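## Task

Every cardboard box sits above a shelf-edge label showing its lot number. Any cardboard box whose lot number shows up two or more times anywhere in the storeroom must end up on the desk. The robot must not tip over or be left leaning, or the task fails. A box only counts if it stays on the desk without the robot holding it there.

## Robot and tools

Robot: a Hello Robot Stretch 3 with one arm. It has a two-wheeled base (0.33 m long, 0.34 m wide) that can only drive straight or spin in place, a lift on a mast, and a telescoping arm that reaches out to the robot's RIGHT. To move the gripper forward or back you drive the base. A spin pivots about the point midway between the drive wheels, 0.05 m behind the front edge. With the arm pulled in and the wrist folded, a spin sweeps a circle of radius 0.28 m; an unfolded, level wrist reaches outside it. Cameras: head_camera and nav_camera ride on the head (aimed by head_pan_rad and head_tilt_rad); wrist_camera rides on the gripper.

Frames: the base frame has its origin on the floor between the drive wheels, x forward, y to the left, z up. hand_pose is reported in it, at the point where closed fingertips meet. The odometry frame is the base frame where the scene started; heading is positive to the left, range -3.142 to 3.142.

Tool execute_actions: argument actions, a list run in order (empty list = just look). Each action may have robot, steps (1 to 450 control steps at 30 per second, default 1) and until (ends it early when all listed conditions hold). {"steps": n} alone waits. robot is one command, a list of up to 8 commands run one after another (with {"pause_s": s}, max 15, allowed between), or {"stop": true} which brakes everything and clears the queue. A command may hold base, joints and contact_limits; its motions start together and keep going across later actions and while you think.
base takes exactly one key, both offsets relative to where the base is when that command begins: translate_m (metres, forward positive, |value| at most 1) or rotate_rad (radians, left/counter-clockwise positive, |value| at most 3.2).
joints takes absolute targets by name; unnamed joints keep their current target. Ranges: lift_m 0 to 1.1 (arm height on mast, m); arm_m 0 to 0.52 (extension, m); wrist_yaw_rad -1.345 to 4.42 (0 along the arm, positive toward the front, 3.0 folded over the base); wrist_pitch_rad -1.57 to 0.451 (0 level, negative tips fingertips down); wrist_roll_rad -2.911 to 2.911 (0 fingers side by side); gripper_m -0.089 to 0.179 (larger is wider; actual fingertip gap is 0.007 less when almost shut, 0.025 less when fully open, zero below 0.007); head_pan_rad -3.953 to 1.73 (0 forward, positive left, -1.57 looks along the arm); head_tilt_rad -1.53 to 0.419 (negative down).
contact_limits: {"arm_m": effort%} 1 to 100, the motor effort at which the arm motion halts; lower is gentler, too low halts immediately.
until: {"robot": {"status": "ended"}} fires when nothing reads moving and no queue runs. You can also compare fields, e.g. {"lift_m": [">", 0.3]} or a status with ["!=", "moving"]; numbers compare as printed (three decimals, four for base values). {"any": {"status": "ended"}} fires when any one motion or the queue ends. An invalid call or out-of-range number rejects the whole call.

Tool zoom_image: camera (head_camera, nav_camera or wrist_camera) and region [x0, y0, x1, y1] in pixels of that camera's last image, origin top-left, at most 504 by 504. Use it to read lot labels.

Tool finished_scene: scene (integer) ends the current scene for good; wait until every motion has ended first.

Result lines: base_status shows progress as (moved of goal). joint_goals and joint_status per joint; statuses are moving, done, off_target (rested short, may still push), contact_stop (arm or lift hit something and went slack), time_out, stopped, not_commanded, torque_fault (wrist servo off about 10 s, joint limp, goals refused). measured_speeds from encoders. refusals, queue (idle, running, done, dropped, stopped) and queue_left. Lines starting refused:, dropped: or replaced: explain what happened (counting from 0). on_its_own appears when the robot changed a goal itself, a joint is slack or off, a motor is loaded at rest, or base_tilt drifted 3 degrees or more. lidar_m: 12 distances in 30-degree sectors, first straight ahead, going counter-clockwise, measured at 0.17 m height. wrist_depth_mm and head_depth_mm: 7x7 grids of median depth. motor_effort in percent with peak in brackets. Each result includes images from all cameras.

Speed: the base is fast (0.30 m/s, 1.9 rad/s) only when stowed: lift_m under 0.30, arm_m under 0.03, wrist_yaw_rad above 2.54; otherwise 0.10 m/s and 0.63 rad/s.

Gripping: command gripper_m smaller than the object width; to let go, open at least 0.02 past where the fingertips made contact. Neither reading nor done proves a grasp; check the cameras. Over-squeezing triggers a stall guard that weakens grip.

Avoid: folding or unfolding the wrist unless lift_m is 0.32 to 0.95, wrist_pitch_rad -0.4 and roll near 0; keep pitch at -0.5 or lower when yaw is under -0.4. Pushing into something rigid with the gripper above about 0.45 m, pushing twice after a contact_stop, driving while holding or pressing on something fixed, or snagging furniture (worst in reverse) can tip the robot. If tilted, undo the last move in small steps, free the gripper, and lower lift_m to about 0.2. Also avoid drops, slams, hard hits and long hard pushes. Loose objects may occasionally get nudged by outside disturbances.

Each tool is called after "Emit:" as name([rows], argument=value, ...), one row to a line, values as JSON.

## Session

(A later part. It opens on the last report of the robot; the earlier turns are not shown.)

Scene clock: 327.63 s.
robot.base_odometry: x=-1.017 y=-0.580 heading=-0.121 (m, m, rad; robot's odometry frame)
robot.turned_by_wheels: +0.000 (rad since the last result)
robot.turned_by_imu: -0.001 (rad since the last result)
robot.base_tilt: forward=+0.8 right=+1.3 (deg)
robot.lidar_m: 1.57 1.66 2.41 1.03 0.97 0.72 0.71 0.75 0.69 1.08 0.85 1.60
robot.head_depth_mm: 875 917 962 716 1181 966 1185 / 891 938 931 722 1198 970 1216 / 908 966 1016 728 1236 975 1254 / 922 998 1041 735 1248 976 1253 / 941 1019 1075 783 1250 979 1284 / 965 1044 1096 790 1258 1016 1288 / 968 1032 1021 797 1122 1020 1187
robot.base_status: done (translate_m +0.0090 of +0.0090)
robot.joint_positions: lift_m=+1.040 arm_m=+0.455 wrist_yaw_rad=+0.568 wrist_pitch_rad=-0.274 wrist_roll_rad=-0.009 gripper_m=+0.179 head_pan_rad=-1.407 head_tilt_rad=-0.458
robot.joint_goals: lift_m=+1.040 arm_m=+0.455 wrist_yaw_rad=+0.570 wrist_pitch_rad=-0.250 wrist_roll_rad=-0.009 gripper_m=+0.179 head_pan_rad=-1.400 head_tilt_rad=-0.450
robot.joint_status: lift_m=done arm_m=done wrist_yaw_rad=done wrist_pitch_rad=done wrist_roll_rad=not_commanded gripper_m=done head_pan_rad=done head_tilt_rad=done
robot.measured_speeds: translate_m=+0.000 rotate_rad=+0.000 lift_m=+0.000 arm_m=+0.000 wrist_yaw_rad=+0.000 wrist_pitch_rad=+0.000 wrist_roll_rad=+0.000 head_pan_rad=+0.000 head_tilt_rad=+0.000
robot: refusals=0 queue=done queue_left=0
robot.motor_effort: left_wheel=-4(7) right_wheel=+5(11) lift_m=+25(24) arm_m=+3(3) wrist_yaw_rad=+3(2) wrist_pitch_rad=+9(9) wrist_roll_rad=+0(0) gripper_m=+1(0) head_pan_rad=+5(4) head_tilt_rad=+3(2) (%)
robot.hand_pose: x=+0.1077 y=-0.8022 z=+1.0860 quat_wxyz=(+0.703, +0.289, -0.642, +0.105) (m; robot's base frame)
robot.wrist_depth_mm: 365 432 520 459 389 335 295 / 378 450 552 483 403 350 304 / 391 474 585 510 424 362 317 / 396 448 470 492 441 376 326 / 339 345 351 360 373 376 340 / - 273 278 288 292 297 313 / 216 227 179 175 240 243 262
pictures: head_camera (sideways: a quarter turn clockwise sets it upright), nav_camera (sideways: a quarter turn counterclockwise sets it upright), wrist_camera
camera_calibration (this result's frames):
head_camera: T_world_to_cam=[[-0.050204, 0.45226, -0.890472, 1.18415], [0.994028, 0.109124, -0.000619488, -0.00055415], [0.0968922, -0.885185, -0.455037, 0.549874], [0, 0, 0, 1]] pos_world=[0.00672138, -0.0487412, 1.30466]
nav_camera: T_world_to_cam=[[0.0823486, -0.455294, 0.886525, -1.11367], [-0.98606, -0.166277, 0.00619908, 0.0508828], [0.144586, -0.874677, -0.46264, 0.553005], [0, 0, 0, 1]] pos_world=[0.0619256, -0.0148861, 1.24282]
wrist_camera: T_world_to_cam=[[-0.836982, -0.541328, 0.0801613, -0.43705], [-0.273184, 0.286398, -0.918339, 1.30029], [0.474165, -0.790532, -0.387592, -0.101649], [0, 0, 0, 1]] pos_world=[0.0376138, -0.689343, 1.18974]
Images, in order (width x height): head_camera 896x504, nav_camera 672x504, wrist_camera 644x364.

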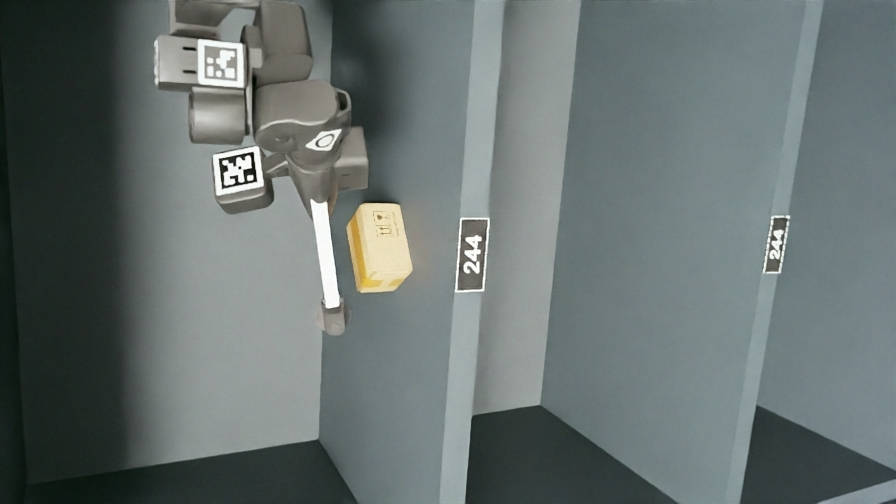

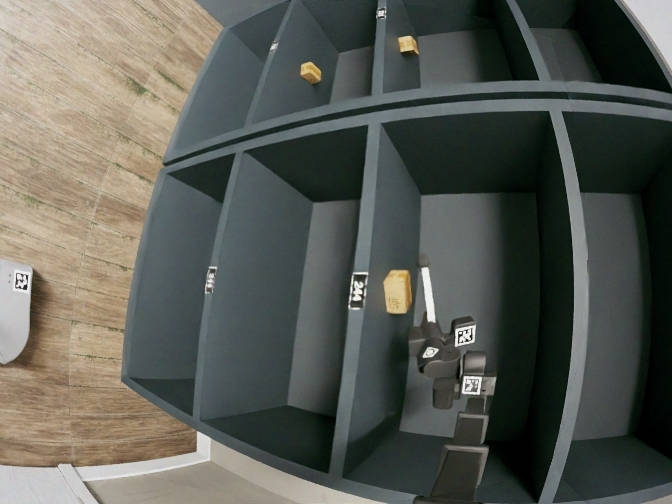

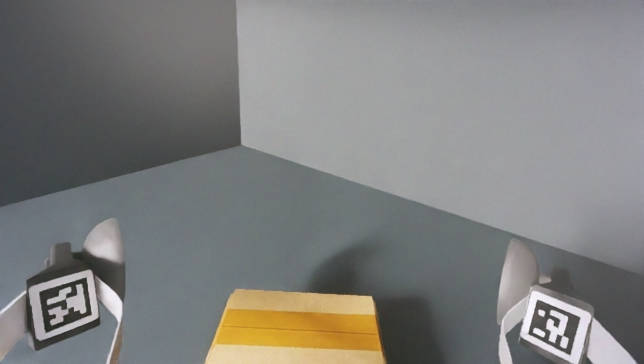

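Emit:
execute_actions([
  {"robot":{"base":{"translate_m":0.007},"joints":{"lift_m":0.976,"arm_m":0.461}},"steps":450,"until":{"robot":{"status":"ended"}}},
])

Scene clock: 334.60 s.
robot.base_odometry: x=-1.010 y=-0.581 heading=-0.121 (m, m, rad; robot's odometry frame)
robot.turned_by_wheels: +0.000 (rad since the last result)
robot.turned_by_imu: -0.001 (rad since the last result)
robot.base_tilt: forward=+0.9 right=+1.3 (deg)
robot.lidar_m: 1.56 1.66 2.41 1.04 0.97 0.73 0.72 0.76 0.69 1.09 0.84 1.60
robot.head_depth_mm: 873 938 - 717 1181 965 1185 / 890 959 - 686 1203 968 1215 / 907 980 1027 692 1239 974 1244 / 929 1003 1051 733 1248 975 1255 / 944 1023 1075 784 1253 979 1289 / 962 1043 1097 790 1257 1016 1291 / 964 1019 1007 797 1106 1019 1166
robot.base_status: done (translate_m +0.0070 of +0.0070)
robot.joint_positions: lift_m=+0.976 arm_m=+0.461 wrist_yaw_rad=+0.568 wrist_pitch_rad=-0.274 wrist_roll_rad=-0.009 gripper_m=+0.179 head_pan_rad=-1.407 head_tilt_rad=-0.458
robot.joint_goals: lift_m=+0.976 arm_m=+0.461 wrist_yaw_rad=+0.570 wrist_pitch_rad=-0.250 wrist_roll_rad=-0.009 gripper_m=+0.179 head_pan_rad=-1.400 head_tilt_rad=-0.450
robot.joint_status: lift_m=done arm_m=done wrist_yaw_rad=done wrist_pitch_rad=done wrist_roll_rad=not_commanded gripper_m=done head_pan_rad=done head_tilt_rad=done
robot.measured_speeds: translate_m=+0.000 rotate_rad=+0.000 lift_m=+0.000 arm_m=+0.000 wrist_yaw_rad=+0.000 wrist_pitch_rad=+0.000 wrist_roll_rad=+0.000 head_pan_rad=+0.000 head_tilt_rad=+0.000
robot: refusals=0 queue=done queue_left=0
robot.motor_effort: left_wheel=-5(5) right_wheel=+5(12) lift_m=+19(25) arm_m=+2(2) wrist_yaw_rad=+3(3) wrist_pitch_rad=+9(9) wrist_roll_rad=+0(0) gripper_m=-1(0) head_pan_rad=+3(4) head_tilt_rad=+3(4) (%)
robot.hand_pose: x=+0.1077 y=-0.8082 z=+1.0224 quat_wxyz=(+0.703, +0.289, -0.642, +0.105) (m; robot's base frame)
robot.wrist_depth_mm: 360 425 517 454 381 334 291 / 374 444 534 476 401 344 301 / 377 430 491 471 417 359 312 / 298 306 318 330 345 350 322 / 229 230 154 150 237 260 268 / - 183 121 123 131 201 209 / 145 153 129 128 133 165 175
pictures: head_camera (sideways: a quarter turn clockwise sets it upright), nav_camera (sideways: a quarter turn counterclockwise sets it upright), wrist_camera
camera_calibration (this result's frames):
head_camera: T_world_to_cam=[[-0.0502042, 0.45226, -0.890472, 1.18415], [0.994028, 0.109125, -0.000619491, -0.000554145], [0.0968924, -0.885185, -0.455037, 0.549874], [0, 0, 0, 1]] pos_world=[0.00672139, -0.0487412, 1.30466]
nav_camera: T_world_to_cam=[[0.0823487, -0.455294, 0.886525, -1.11367], [-0.98606, -0.166277, 0.00619908, 0.0508828], [0.144587, -0.874677, -0.46264, 0.553005], [0, 0, 0, 1]] pos_world=[0.0619256, -0.0148861, 1.24282]
wrist_camera: T_world_to_cam=[[-0.836982, -0.541328, 0.0801614, -0.435197], [-0.273183, 0.286395, -0.91834, 1.24357], [0.474165, -0.790533, -0.387589, -0.131057], [0, 0, 0, 1]] pos_world=[0.0376138, -0.695343, 1.12611]
Images, in order (width x height): head_camera 896x504, nav_camera 672x504, wrist_camera 644x364.

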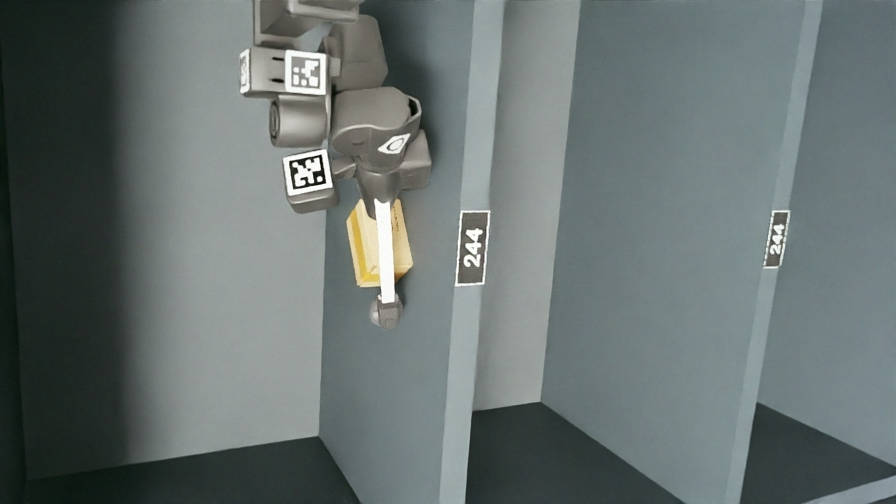

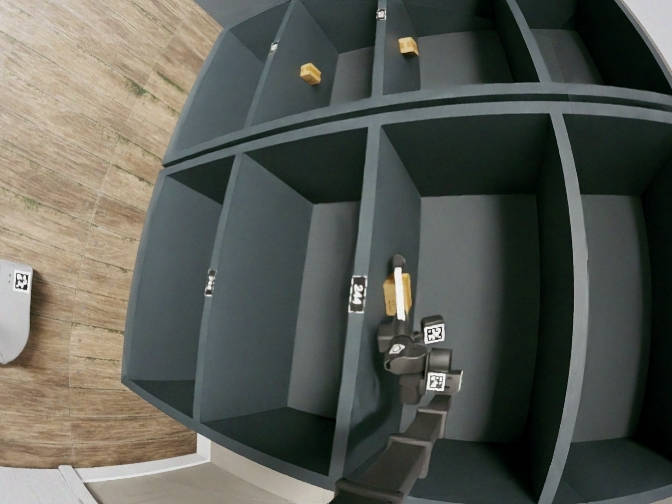

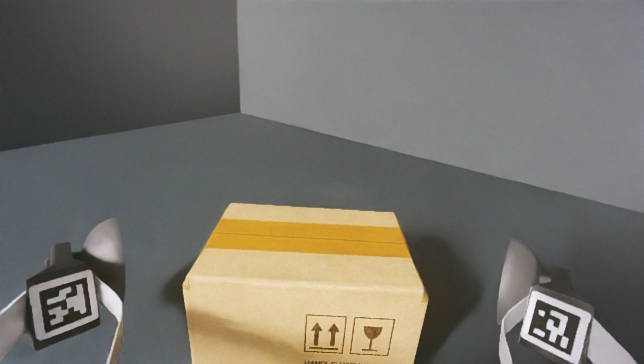

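Emit:
execute_actions([
  {"robot":[{"joints":{"lift_m":0.972,"gripper_m":0.045}},{"joints":{"lift_m":1.005}}],"steps":450,"until":{"robot":{"status":"ended"}}},
])

Scene clock: 339.03 s.
robot.base_odometry: x=-1.010 y=-0.581 heading=-0.121 (m, m, rad; robot's odometry frame)
robot.turned_by_wheels: +0.000 (rad since the last result)
robot.turned_by_imu: -0.001 (rad since the last result)
robot.base_tilt: forward=+0.9 right=+1.3 (deg)
robot.lidar_m: 1.56 1.66 2.41 1.04 0.98 0.73 0.72 0.76 0.69 1.09 0.84 1.60
robot.head_depth_mm: 876 924 925 718 1184 967 1185 / 890 949 - 724 1203 973 1219 / 908 983 1044 728 1236 971 1247 / 926 1001 1056 737 1248 976 1252 / 944 1023 1077 784 1255 984 1292 / 963 1042 1097 788 1256 1012 1293 / 959 1022 1003 799 1105 1018 1169
robot.base_status: done (translate_m +0.0070 of +0.0070)
robot.joint_positions: lift_m=+1.005 arm_m=+0.461 wrist_yaw_rad=+0.568 wrist_pitch_rad=-0.277 wrist_roll_rad=-0.009 gripper_m=+0.046 head_pan_rad=-1.407 head_tilt_rad=-0.458
robot.joint_goals: lift_m=+1.005 arm_m=+0.461 wrist_yaw_rad=+0.570 wrist_pitch_rad=-0.250 wrist_roll_rad=-0.009 gripper_m=+0.045 head_pan_rad=-1.400 head_tilt_rad=-0.450
robot.joint_status: lift_m=done arm_m=done wrist_yaw_rad=done wrist_pitch_rad=done wrist_roll_rad=not_commanded gripper_m=done head_pan_rad=done head_tilt_rad=done
robot.measured_speeds: translate_m=+0.000 rotate_rad=+0.000 lift_m=+0.000 arm_m=+0.000 wrist_yaw_rad=+0.000 wrist_pitch_rad=+0.000 wrist_roll_rad=+0.000 head_pan_rad=+0.000 head_tilt_rad=+0.000
robot: refusals=0 queue=done queue_left=0
robot.motor_effort: left_wheel=-4(4) right_wheel=+5(5) lift_m=+26(30) arm_m=+3(2) wrist_yaw_rad=+1(2) wrist_pitch_rad=+10(11) wrist_roll_rad=+0(0) gripper_m=-18(93) head_pan_rad=+4(4) head_tilt_rad=+4(3) (%)
robot.hand_pose: x=+0.1076 y=-0.8079 z=+1.0503 quat_wxyz=(+0.703, +0.290, -0.641, +0.104) (m; robot's base frame)
robot.wrist_depth_mm: 362 427 523 453 384 331 291 / 373 446 545 478 401 346 300 / 388 462 545 496 418 359 311 / 357 368 383 401 409 370 322 / 270 279 139 143 165 315 316 / 217 229 127 127 128 246 250 / 188 179 137 138 140 200 205
pictures: head_camera (sideways: a quarter turn clockwise sets it upright), nav_camera (sideways: a quarter turn counterclockwise sets it upright), wrist_camera
camera_calibration (this result's frames):
head_camera: T_world_to_cam=[[-0.0502041, 0.452259, -0.890472, 1.18415], [0.994028, 0.109125, -0.000619485, -0.000554154], [0.0968924, -0.885185, -0.455037, 0.549874], [0, 0, 0, 1]] pos_world=[0.00672139, -0.0487412, 1.30466]
nav_camera: T_world_to_cam=[[0.0823487, -0.455294, 0.886525, -1.11367], [-0.98606, -0.166277, 0.00619908, 0.0508828], [0.144587, -0.874677, -0.46264, 0.553005], [0, 0, 0, 1]] pos_world=[0.0619256, -0.0148861, 1.24282]
wrist_camera: T_world_to_cam=[[-0.836772, -0.541655, 0.0801437, -0.437664], [-0.274645, 0.28857, -0.917223, 1.26984], [0.473691, -0.789517, -0.39023, -0.116354], [0, 0, 0, 1]] pos_world=[0.0376451, -0.695364, 1.1544]
Images, in order (width x height): head_camera 896x504, nav_camera 672x504, wrist_camera 644x364.

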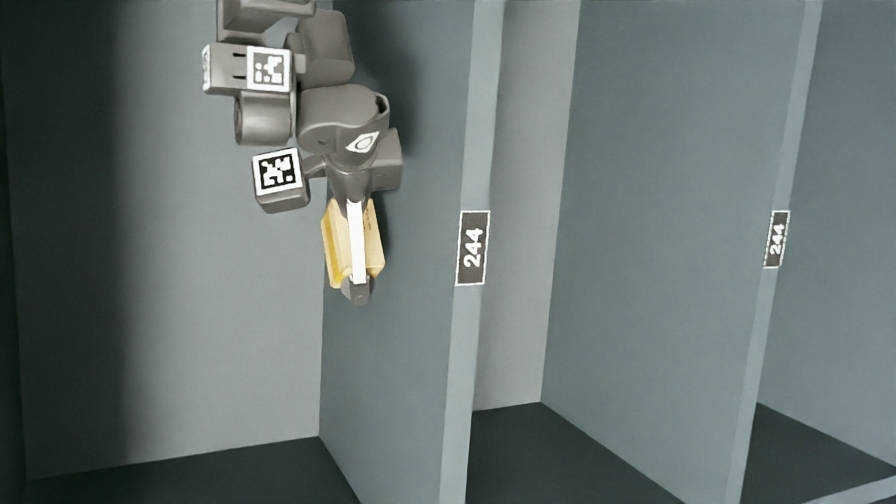

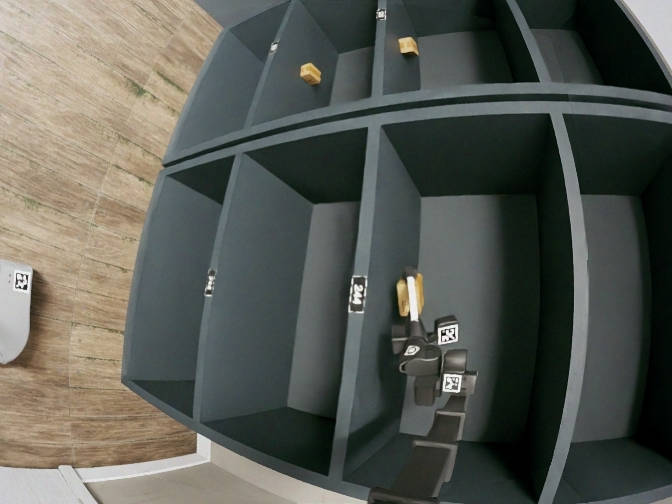

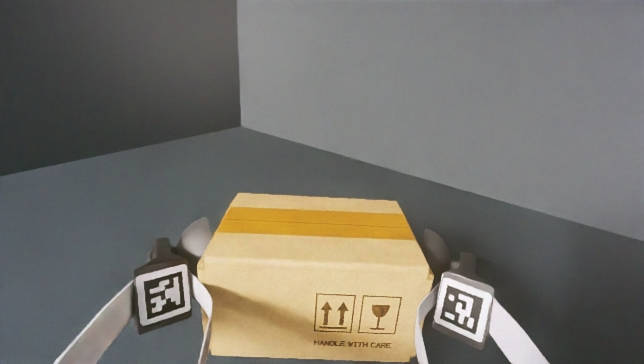

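Emit:
execute_actions([
  {"robot":{"joints":{"arm_m":0.0}},"steps":450,"until":{"robot":{"arm_m":["<",0.14]}}},
  {"robot":{"base":{"rotate_rad":-1.265},"joints":{"wrist_yaw_rad":0.0}},"steps":15},
  {"robot":{"joints":{"lift_m":0.78}},"steps":450,"until":{"robot":{"base_status":["!=","moving"]}}},
  {"robot":[{"base":{"translate_m":-0.26}},{"base":{"rotate_rad":-1.53},"joints":{"head_pan_rad":-1.6,"head_tilt_rad":-0.7}}],"steps":450,"until":{"robot":{"status":"ended"}}},
])

Scene clock: 367.13 s.
robot.base_odometry: x=-1.058 y=-0.325 heading=-2.915 (m, m, rad; robot's odometry frame)
robot.turned_by_wheels: -2.795 (rad since the last result)
robot.turned_by_imu: -2.848 (rad since the last result)
robot.base_tilt: forward=+0.9 right=+1.3 (deg)
robot.lidar_m: 0.63 0.80 0.90 1.10 1.13 1.66 1.68 2.11 1.16 0.78 0.66 0.62
robot.head_depth_mm: 2936 1609 1136 881 1602 1376 - / 2972 1619 1146 884 1641 1345 - / 2162 1623 1143 915 1113 1359 - / 1605 1611 1147 945 562 546 - / 1272 1390 1154 987 1650 1390 1205 / 1055 1131 1142 990 1445 1395 1197 / 902 953 1021 1047 1171 1267 1207
robot.base_status: done (rotate_rad -1.5298 of -1.5300)
robot.joint_positions: lift_m=+0.780 arm_m=+0.003 wrist_yaw_rad=+0.002 wrist_pitch_rad=-0.277 wrist_roll_rad=-0.009 gripper_m=+0.046 head_pan_rad=-1.593 head_tilt_rad=-0.691
robot.joint_goals: lift_m=+0.780 arm_m=+0.000 wrist_yaw_rad=+0.000 wrist_pitch_rad=-0.250 wrist_roll_rad=-0.009 gripper_m=+0.045 head_pan_rad=-1.600 head_tilt_rad=-0.700
robot.joint_status: lift_m=done arm_m=done wrist_yaw_rad=done wrist_pitch_rad=done wrist_roll_rad=not_commanded gripper_m=done head_pan_rad=done head_tilt_rad=done
robot.measured_speeds: translate_m=+0.000 rotate_rad=+0.000 lift_m=+0.000 arm_m=+0.000 wrist_yaw_rad=+0.000 wrist_pitch_rad=+0.000 wrist_roll_rad=+0.000 head_pan_rad=+0.000 head_tilt_rad=+0.000
robot: refusals=0 queue=done queue_left=0
robot.motor_effort: left_wheel=+5(10) right_wheel=-6(12) lift_m=+19(24) arm_m=-4(5) wrist_yaw_rad=-1(1) wrist_pitch_rad=+10(10) wrist_roll_rad=+0(0) gripper_m=-18(18) head_pan_rad=-3(23) head_tilt_rad=-5(24) (%)
robot.hand_pose: x=-0.0209 y=-0.3878 z=+0.8255 quat_wxyz=(+0.704, +0.099, -0.697, -0.097) (m; robot's base frame)
robot.wrist_depth_mm: 470 590 798 - - - - / 489 615 839 - - - - / 499 620 765 814 850 950 - / 519 634 570 521 540 532 - / 534 676 140 143 165 427 425 / 547 648 127 127 128 - - / 561 780 137 137 140 - -
pictures: head_camera (sideways: a quarter turn clockwise sets it upright), nav_camera (sideways: a quarter turn counterclockwise sets it upright), wrist_camera
camera_calibration (this result's frames):
head_camera: T_world_to_cam=[[0.0386873, 0.64732, -0.761236, 1.0151], [0.997087, -0.0751252, -0.0132094, 0.0158157], [-0.0657387, -0.758507, -0.64834, 0.802357], [0, 0, 0, 1]] pos_world=[-0.00229529, -0.0473141, 1.29314]
nav_camera: T_world_to_cam=[[-0.00763451, -0.655115, 0.75549, -0.94228], [-0.999828, 0.0177588, 0.00529573, 0.0521446], [-0.0168859, -0.75532, -0.655138, 0.804432], [0, 0, 0, 1]] pos_world=[0.0585253, -0.010624, 1.23862]
wrist_camera: T_world_to_cam=[[-0.996744, -0.00889477, 0.0801357, -0.0963351], [-0.0772146, 0.391423, -0.916966, 0.950944], [-0.0232107, -0.920168, -0.390835, 0.127916], [0, 0, 0, 1]] pos_world=[-0.0196257, -0.255374, 0.929697]
Images, in order (width x height): head_camera 896x504, nav_camera 672x504, wrist_camera 644x364.

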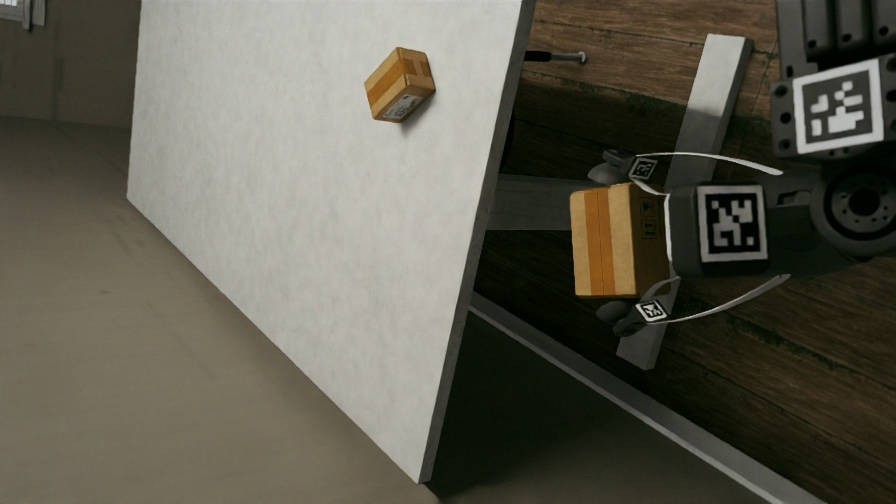

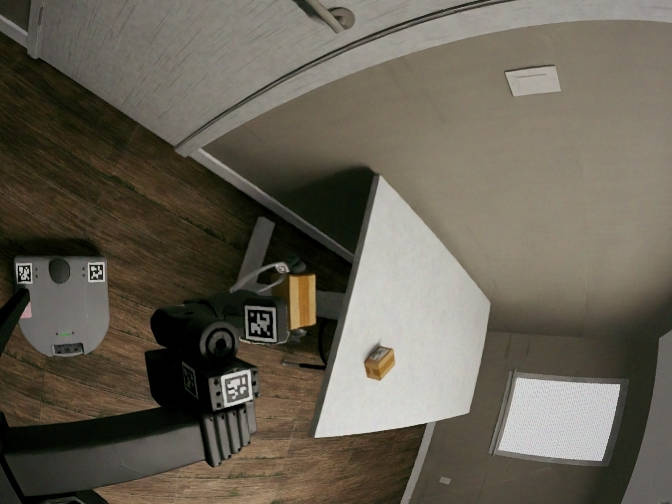

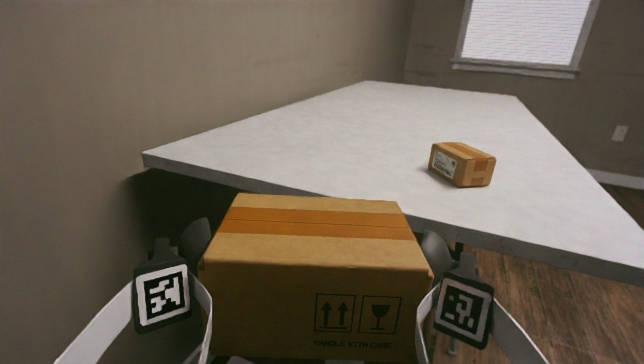

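Emit:
execute_actions([
  {"robot":{"joints":{"arm_m":0.445,"lift_m":0.735}},"steps":450,"until":{"robot":{"arm_m":[">",0.40]}}},
  {"robot":[{"joints":{"lift_m":0.703,"arm_m":0.445}}],"steps":450,"until":{"robot":{"status":"ended"}}},
])

Scene clock: 376.70 s.
robot.base_odometry: x=-1.058 y=-0.325 heading=-2.915 (m, m, rad; robot's odometry frame)
robot.turned_by_wheels: +0.000 (rad since the last result)
robot.turned_by_imu: -0.001 (rad since the last result)
robot.base_tilt: forward=+0.9 right=+1.4 (deg)
robot.lidar_m: 0.63 0.80 0.89 1.09 1.13 1.66 1.68 2.12 1.16 0.78 0.66 0.62
robot.head_depth_mm: 2935 1606 1136 879 1595 1408 - / 2989 1619 1137 885 1732 - 1171 / 2170 1620 1170 - 1215 1360 1201 / 1603 1571 1177 - 1606 1381 1199 / 1275 1379 1156 955 1625 1387 1203 / 1060 1131 1134 988 1452 1395 1199 / 902 957 1020 1045 1170 1269 1202
robot.base_status: done (rotate_rad -1.5298 of -1.5300)
robot.joint_positions: lift_m=+0.703 arm_m=+0.445 wrist_yaw_rad=+0.002 wrist_pitch_rad=-0.278 wrist_roll_rad=-0.009 gripper_m=+0.046 head_pan_rad=-1.593 head_tilt_rad=-0.691
robot.joint_goals: lift_m=+0.703 arm_m=+0.445 wrist_yaw_rad=+0.000 wrist_pitch_rad=-0.250 wrist_roll_rad=-0.009 gripper_m=+0.045 head_pan_rad=-1.600 head_tilt_rad=-0.700
robot.joint_status: lift_m=done arm_m=done wrist_yaw_rad=done wrist_pitch_rad=done wrist_roll_rad=not_commanded gripper_m=done head_pan_rad=done head_tilt_rad=done
robot.measured_speeds: translate_m=+0.000 rotate_rad=+0.000 lift_m=+0.000 arm_m=+0.000 wrist_yaw_rad=+0.000 wrist_pitch_rad=+0.000 wrist_roll_rad=+0.000 head_pan_rad=+0.000 head_tilt_rad=+0.000
robot: refusals=0 queue=done queue_left=0
robot.motor_effort: left_wheel=+5(4) right_wheel=-6(6) lift_m=+20(20) arm_m=+2(4) wrist_yaw_rad=+0(2) wrist_pitch_rad=+11(11) wrist_roll_rad=+0(0) gripper_m=-18(20) head_pan_rad=-3(4) head_tilt_rad=-5(5) (%)
robot.hand_pose: x=-0.0210 y=-0.8294 z=+0.7484 quat_wxyz=(+0.704, +0.099, -0.697, -0.097) (m; robot's base frame)
robot.wrist_depth_mm: 326 406 553 869 - - - / 332 421 586 855 - - - / 345 412 469 501 534 580 623 / 287 294 307 319 337 350 367 / 217 224 140 142 164 253 259 / 176 184 127 127 128 199 201 / 151 144 138 138 140 160 165
pictures: head_camera (sideways: a quarter turn clockwise sets it upright), nav_camera (sideways: a quarter turn counterclockwise sets it upright), wrist_camera
camera_calibration (this result's frames):
head_camera: T_world_to_cam=[[0.038726, 0.647466, -0.76111, 1.01494], [0.997083, -0.0751772, -0.0132197, 0.0158291], [-0.0657774, -0.758377, -0.648488, 0.80255], [0, 0, 0, 1]] pos_world=[-0.00229784, -0.047312, 1.29313]
nav_camera: T_world_to_cam=[[-0.00767365, -0.655262, 0.755363, -0.942113], [-0.999827, 0.0178125, 0.00529485, 0.0521457], [-0.0169244, -0.755192, -0.655286, 0.804624], [0, 0, 0, 1]] pos_world=[0.058525, -0.0106146, 1.23862]
wrist_camera: T_world_to_cam=[[-0.996748, -0.00847668, 0.0801296, -0.0938434], [-0.0770316, 0.391975, -0.916745, 1.05337], [-0.0236379, -0.919937, -0.391354, -0.307996], [0, 0, 0, 1]] pos_world=[-0.0196757, -0.697028, 0.852659]
Images, in order (width x height): head_camera 896x504, nav_camera 672x504, wrist_camera 644x364.

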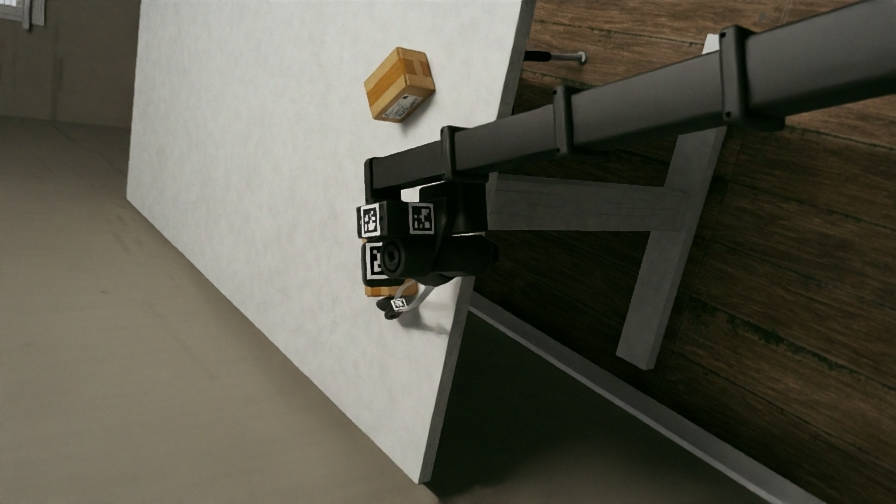

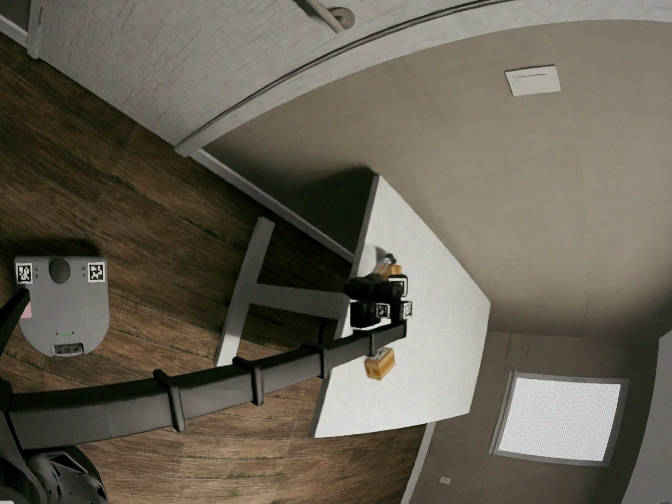

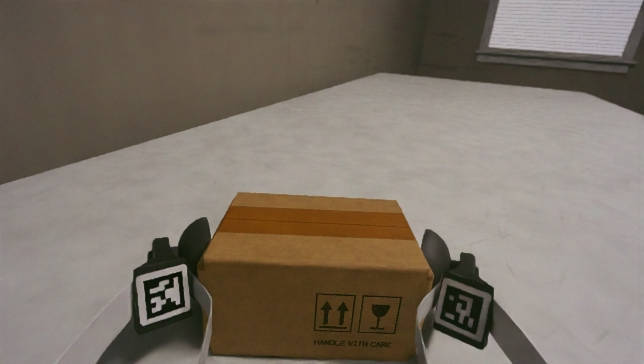

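Emit:
execute_actions([
  {"robot":[{"joints":{"lift_m":0.701}},{"joints":{"gripper_m":0.15}},{"joints":{"lift_m":0.72,"arm_m":0.0}}],"steps":450,"until":{"robot":{"arm_m":["<",0.12]}}},
  {"robot":{"base":{"translate_m":-0.45},"joints":{"wrist_pitch_rad":-0.4,"wrist_yaw_rad":3.0,"gripper_m":0.03,"lift_m":0.4}},"steps":450,"until":{"robot":{"wrist_yaw_rad":[">",2.9]}}},
  {"robot":{"joints":{"lift_m":0.28}},"steps":450,"until":{"robot":{"status":"ended"}}},
])

Scene clock: 401.03 s.
robot.base_odometry: x=-0.620 y=-0.224 heading=-2.915 (m, m, rad; robot's odometry frame)
robot.turned_by_wheels: +0.000 (rad since the last result)
robot.turned_by_imu: -0.002 (rad since the last result)
robot.base_tilt: forward=+0.8 right=+1.2 (deg)
robot.lidar_m: 1.05 1.21 1.51 1.08 1.34 1.24 1.26 1.59 3.25 1.05 0.83 1.03
robot.head_depth_mm: 2721 3035 2583 2012 1642 1380 1196 / 2852 3055 2607 2006 1643 1384 1201 / 2943 1624 1311 2009 1644 1388 1195 / 2671 1631 1150 950 1598 1387 1204 / 2133 1635 1154 893 1520 1354 1205 / 1765 1644 1160 871 1568 1349 1203 / 1504 1530 1160 897 1127 1355 1206
robot.base_status: done (translate_m -0.4500 of -0.4500)
robot.joint_positions: lift_m=+0.280 arm_m=+0.003 wrist_yaw_rad=+2.997 wrist_pitch_rad=-0.415 wrist_roll_rad=-0.009 gripper_m=+0.030 head_pan_rad=-1.593 head_tilt_rad=-0.691
robot.joint_goals: lift_m=+0.280 arm_m=+0.000 wrist_yaw_rad=+3.000 wrist_pitch_rad=-0.400 wrist_roll_rad=-0.009 gripper_m=+0.030 head_pan_rad=-1.600 head_tilt_rad=-0.700
robot.joint_status: lift_m=done arm_m=done wrist_yaw_rad=done wrist_pitch_rad=done wrist_roll_rad=not_commanded gripper_m=done head_pan_rad=done head_tilt_rad=done
robot.measured_speeds: translate_m=+0.000 rotate_rad=+0.000 lift_m=+0.000 arm_m=+0.000 wrist_yaw_rad=+0.000 wrist_pitch_rad=+0.000 wrist_roll_rad=+0.000 head_pan_rad=+0.000 head_tilt_rad=+0.000
robot: refusals=0 queue=done queue_left=0
robot.motor_effort: left_wheel=+4(10) right_wheel=-5(15) lift_m=+19(23) arm_m=-3(2) wrist_yaw_rad=+2(5) wrist_pitch_rad=+5(11) wrist_roll_rad=+0(0) gripper_m=+0(83) head_pan_rad=-3(3) head_tilt_rad=-5(5) (%)
robot.hand_pose: x=+0.0111 y=+0.0745 z=+0.2936 quat_wxyz=(+0.195, +0.697, +0.096, +0.683) (m; robot's base frame)
robot.wrist_depth_mm: - - - - - - - / - - - - - - - / 946 - - - - - - / 729 718 776 801 826 852 896 / 589 593 645 643 658 667 698 / 493 502 - 522 543 548 565 / 453 - - 454 444 464 474
pictures: head_camera (sideways: a quarter turn clockwise sets it upright), nav_camera (sideways: a quarter turn counterclockwise sets it upright), wrist_camera
camera_calibration (this result's frames):
head_camera: T_world_to_cam=[[0.0387302, 0.647508, -0.761074, 1.01489], [0.997082, -0.0751815, -0.0132226, 0.015833], [-0.0657804, -0.758341, -0.648531, 0.802605], [0, 0, 0, 1]] pos_world=[-0.00229807, -0.0473114, 1.29313]
nav_camera: T_world_to_cam=[[-0.00767787, -0.655304, 0.755326, -0.942065], [-0.999827, 0.0178172, 0.0052946, 0.052146], [-0.0169274, -0.755155, -0.655328, 0.804679], [0, 0, 0, 1]] pos_world=[0.0585251, -0.0106113, 1.23862]
wrist_camera: T_world_to_cam=[[0.988895, -0.126181, 0.0785154, -0.0304848], [0.00166247, -0.518891, -0.854839, 0.333443], [0.148605, 0.845476, -0.512919, 0.248625], [0, 0, 0, 1]] pos_world=[-0.00735499, -0.041033, 0.414958]
Images, in order (width x height): head_camera 896x504, nav_camera 672x504, wrist_camera 644x364.

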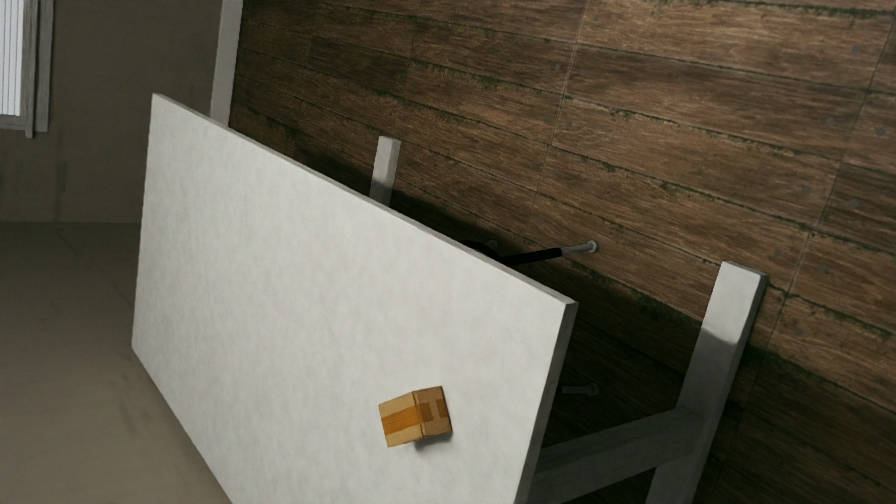

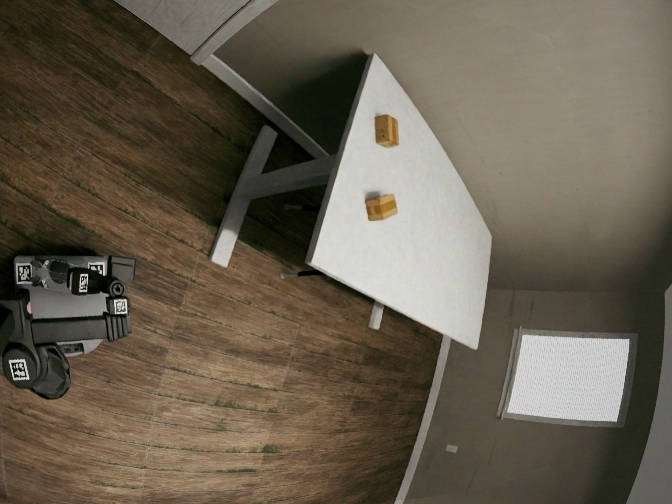

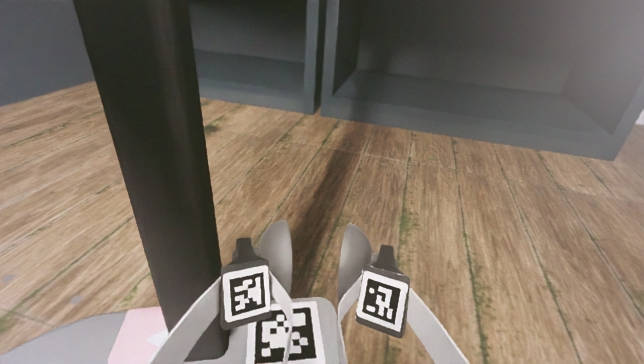

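Emit:
execute_actions([
  {"robot":{"base":{"rotate_rad":-2.29},"joints":{"head_pan_rad":-0.6,"head_tilt_rad":-0.5}},"steps":450,"until":{"robot":{"base_status":["!=","moving"]}}},
  {"robot":{"base":{"translate_m":1.0}},"steps":450,"until":{"robot":{"translate_m":[">",0.75]}}},
  {"robot":{"base":{"translate_m":1.0}},"steps":450,"until":{"robot":{"translate_m":[">",0.35]}}},
  {"robot":{"base":{"translate_m":1.0}},"steps":450,"until":{"robot":{"status":"ended"}}},
])

Scene clock: 418.40 s.
robot.base_odometry: x=+0.379 y=+1.635 heading=+1.078 (m, m, rad; robot's odometry frame)
robot.turned_by_wheels: -2.290 (rad since the last result)
robot.turned_by_imu: -2.334 (rad since the last result)
robot.base_tilt: forward=+0.8 right=+1.4 (deg)
robot.lidar_m: 1.24 1.24 1.39 1.72 1.72 1.35 3.07 1.30 0.70 0.58 0.58 1.48
robot.head_depth_mm: 1785 524 561 606 663 738 826 / 1885 2045 2227 2420 1903 1455 933 / 2010 2181 2412 2534 1990 1578 1322 / 1838 1993 2179 2373 1989 1585 1318 / 1624 1745 1879 2040 1993 1598 1325 / 1455 1550 1653 1765 1863 1590 1321 / 1317 1387 1474 1578 1689 1605 1329
robot.base_status: done (translate_m +1.0000 of +1.0000)
robot.joint_positions: lift_m=+0.280 arm_m=+0.003 wrist_yaw_rad=+2.997 wrist_pitch_rad=-0.415 wrist_roll_rad=-0.009 gripper_m=+0.030 head_pan_rad=-0.607 head_tilt_rad=-0.507
robot.joint_goals: lift_m=+0.280 arm_m=+0.000 wrist_yaw_rad=+3.000 wrist_pitch_rad=-0.400 wrist_roll_rad=-0.009 gripper_m=+0.030 head_pan_rad=-0.600 head_tilt_rad=-0.500
robot.joint_status: lift_m=done arm_m=done wrist_yaw_rad=done wrist_pitch_rad=done wrist_roll_rad=not_commanded gripper_m=done head_pan_rad=done head_tilt_rad=done
robot.measured_speeds: translate_m=+0.000 rotate_rad=+0.000 lift_m=+0.000 arm_m=+0.000 wrist_yaw_rad=+0.000 wrist_pitch_rad=+0.000 wrist_roll_rad=+0.000 head_pan_rad=+0.000 head_tilt_rad=+0.000
robot: refusals=0 queue=done queue_left=0
robot.motor_effort: left_wheel=+4(15) right_wheel=-6(13) lift_m=+19(19) arm_m=-3(3) wrist_yaw_rad=+2(3) wrist_pitch_rad=+5(6) wrist_roll_rad=+0(0) gripper_m=+0(0) head_pan_rad=+5(49) head_tilt_rad=+3(19) (%)
robot.hand_pose: x=+0.0110 y=+0.0745 z=+0.2936 quat_wxyz=(+0.195, +0.697, +0.097, +0.683) (m; robot's base frame)
robot.wrist_depth_mm: - - - - - - - / - - - - - - - / 959 - - - - - - / 714 716 767 801 832 839 891 / 584 602 639 652 653 670 688 / 492 502 - 531 542 547 559 / 448 - - 455 444 467 474
pictures: head_camera (sideways: a quarter turn clockwise sets it upright), nav_camera (sideways: a quarter turn counterclockwise sets it upright), wrist_camera
camera_calibration (this result's frames):
head_camera: T_world_to_cam=[[-0.394602, 0.303555, -0.867262, 1.15598], [0.61424, 0.789112, -0.00327601, 0.00522094], [0.683373, -0.534, -0.497841, 0.601993], [0, 0, 0, 1]] pos_world=[0.0415583, -0.0335586, 1.30225]
nav_camera: T_world_to_cam=[[0.41901, -0.282497, 0.862917, -1.08494], [-0.567525, -0.823334, 0.00603673, 0.0485414], [0.708764, -0.492257, -0.505309, 0.605084], [0, 0, 0, 1]] pos_world=[0.0532851, 0.0313317, 1.24167]
wrist_camera: T_world_to_cam=[[0.988903, -0.126118, 0.0785116, -0.0304732], [0.00165795, -0.519085, -0.854721, 0.333359], [0.14855, 0.845367, -0.513115, 0.248686], [0, 0, 0, 1]] pos_world=[-0.00735995, -0.0410325, 0.414926]
Images, in order (width x height): head_camera 896x504, nav_camera 672x504, wrist_camera 644x364.

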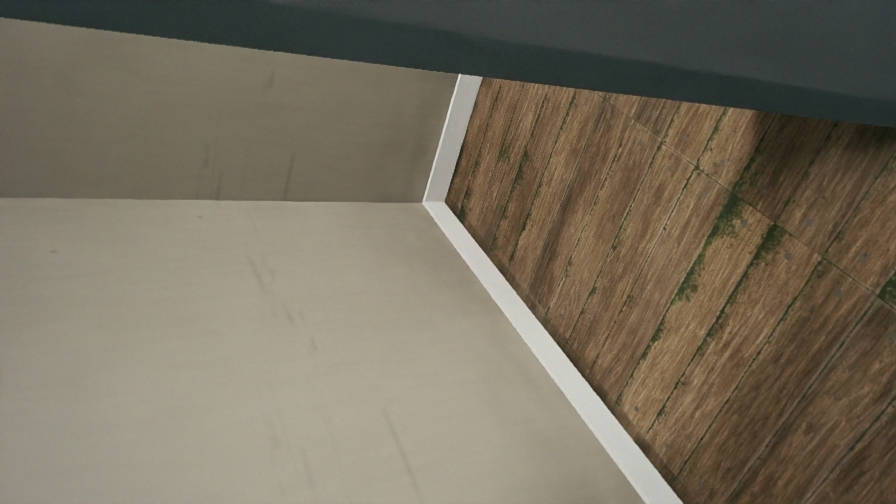

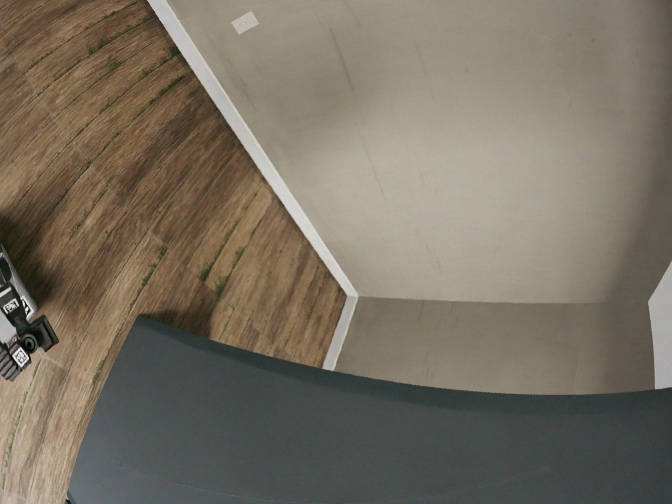

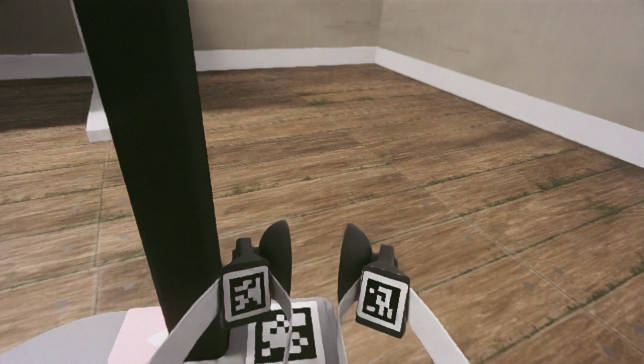

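Emit:
execute_actions([
  {"robot":[{"base":{"translate_m":0.62}},{"base":{"rotate_rad":-1.24},"joints":{"head_pan_rad":-1.75,"head_tilt_rad":-0.35}}],"steps":450,"until":{"robot":{"status":"ended"}}},
  {"robot":{"base":{"translate_m":1.0}},"steps":450,"until":{"robot":{"translate_m":[">",0.35]}}},
  {"robot":{"base":{"translate_m":1.0}},"steps":450,"until":{"robot":{"status":"ended"}}},
])

Scene clock: 442.37 s.
robot.base_odometry: x=+2.013 y=+1.963 heading=-0.162 (m, m, rad; robot's odometry frame)
robot.turned_by_wheels: -1.240 (rad since the last result)
robot.turned_by_imu: -1.265 (rad since the last result)
robot.base_tilt: forward=+0.8 right=+1.3 (deg)
robot.lidar_m: 0.49 0.51 0.66 0.64 0.66 0.91 2.55 0.65 1.37 1.89 0.70 0.51
robot.head_depth_mm: 1134 1236 1308 1426 1424 1544 1369 / 1187 1248 1321 1433 1500 1639 1456 / 1978 2091 2208 2335 2302 1824 1473 / 2765 2948 3163 3242 2459 1850 1478 / 3624 3860 - 3737 2473 1852 1474 / 3542 3798 - 3783 2504 1861 1488 / 3506 3744 3863 3289 2499 1870 1491
robot.base_status: done (translate_m +1.0000 of +1.0000)
robot.joint_positions: lift_m=+0.280 arm_m=+0.003 wrist_yaw_rad=+2.998 wrist_pitch_rad=-0.415 wrist_roll_rad=-0.009 gripper_m=+0.030 head_pan_rad=-1.743 head_tilt_rad=-0.358
robot.joint_goals: lift_m=+0.280 arm_m=+0.000 wrist_yaw_rad=+3.000 wrist_pitch_rad=-0.400 wrist_roll_rad=-0.009 gripper_m=+0.030 head_pan_rad=-1.750 head_tilt_rad=-0.350
robot.joint_status: lift_m=done arm_m=done wrist_yaw_rad=done wrist_pitch_rad=done wrist_roll_rad=not_commanded gripper_m=done head_pan_rad=done head_tilt_rad=done
robot.measured_speeds: translate_m=+0.000 rotate_rad=+0.000 lift_m=+0.000 arm_m=+0.000 wrist_yaw_rad=+0.000 wrist_pitch_rad=+0.000 wrist_roll_rad=+0.000 head_pan_rad=+0.000 head_tilt_rad=+0.000
robot: refusals=0 queue=done queue_left=0
robot.motor_effort: left_wheel=+5(14) right_wheel=-6(14) lift_m=+19(19) arm_m=-3(3) wrist_yaw_rad=+2(2) wrist_pitch_rad=+6(5) wrist_roll_rad=+0(0) gripper_m=+0(0) head_pan_rad=-3(49) head_tilt_rad=+4(19) (%)
robot.hand_pose: x=+0.0110 y=+0.0745 z=+0.2935 quat_wxyz=(+0.195, +0.697, +0.097, +0.683) (m; robot's base frame)
robot.wrist_depth_mm: 569 - 604 628 644 649 517 / 610 - 667 675 699 699 521 / 659 - 704 741 770 725 519 / 690 701 741 764 803 721 524 / 592 595 641 648 655 635 523 / 495 507 - 523 542 555 513 / 448 - - 452 443 467 470
pictures: head_camera (sideways: a quarter turn clockwise sets it upright), nav_camera (sideways: a quarter turn counterclockwise sets it upright), wrist_camera
camera_calibration (this result's frames):
head_camera: T_world_to_cam=[[0.086331, 0.354215, -0.931171, 1.23642], [0.974375, -0.224879, 0.00479298, -0.00748097], [-0.207703, -0.907723, -0.364552, 0.433984], [0, 0, 0, 1]] pos_world=[-0.00931199, -0.0457028, 1.30956]
nav_camera: T_world_to_cam=[[-0.0570497, -0.368035, 0.92806, -1.16701], [-0.985573, 0.169126, 0.00648398, 0.0505081], [-0.159345, -0.914301, -0.372374, 0.437397], [0, 0, 0, 1]] pos_world=[0.0528988, -0.0381306, 1.24561]
wrist_camera: T_world_to_cam=[[0.988911, -0.126058, 0.0785093, -0.030463], [0.00166419, -0.519216, -0.854642, 0.333305], [0.148498, 0.845295, -0.513249, 0.248729], [0, 0, 0, 1]] pos_world=[-0.0073652, -0.0410325, 0.414907]
Images, in order (width x height): head_camera 896x504, nav_camera 672x504, wrist_camera 644x364.

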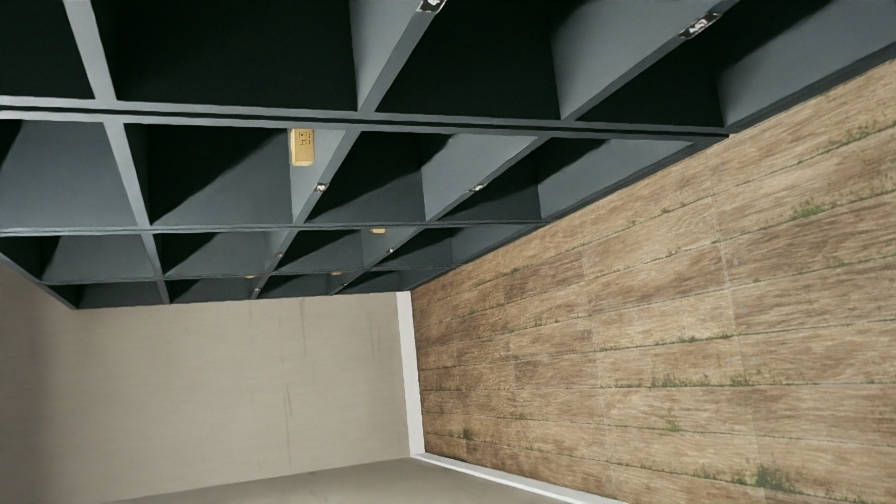

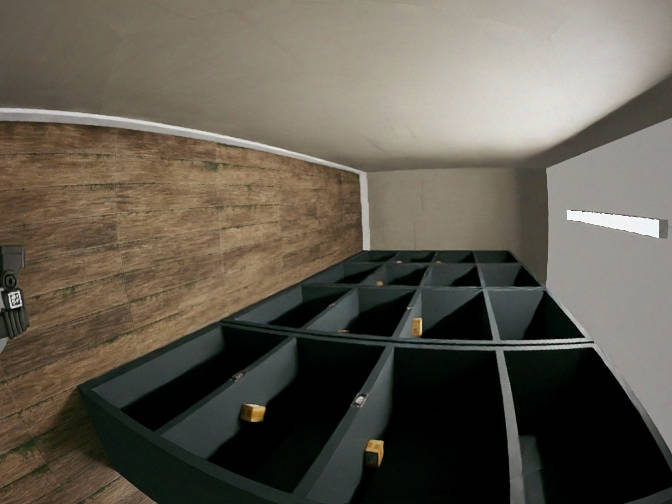

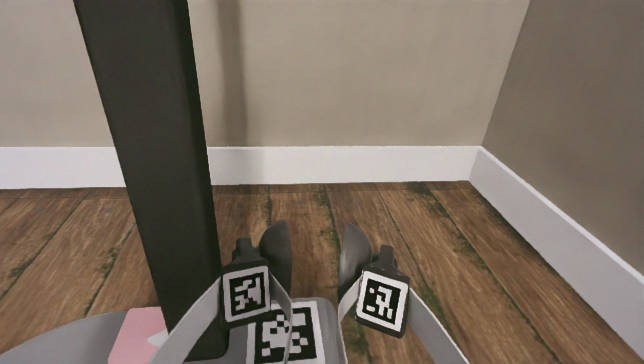

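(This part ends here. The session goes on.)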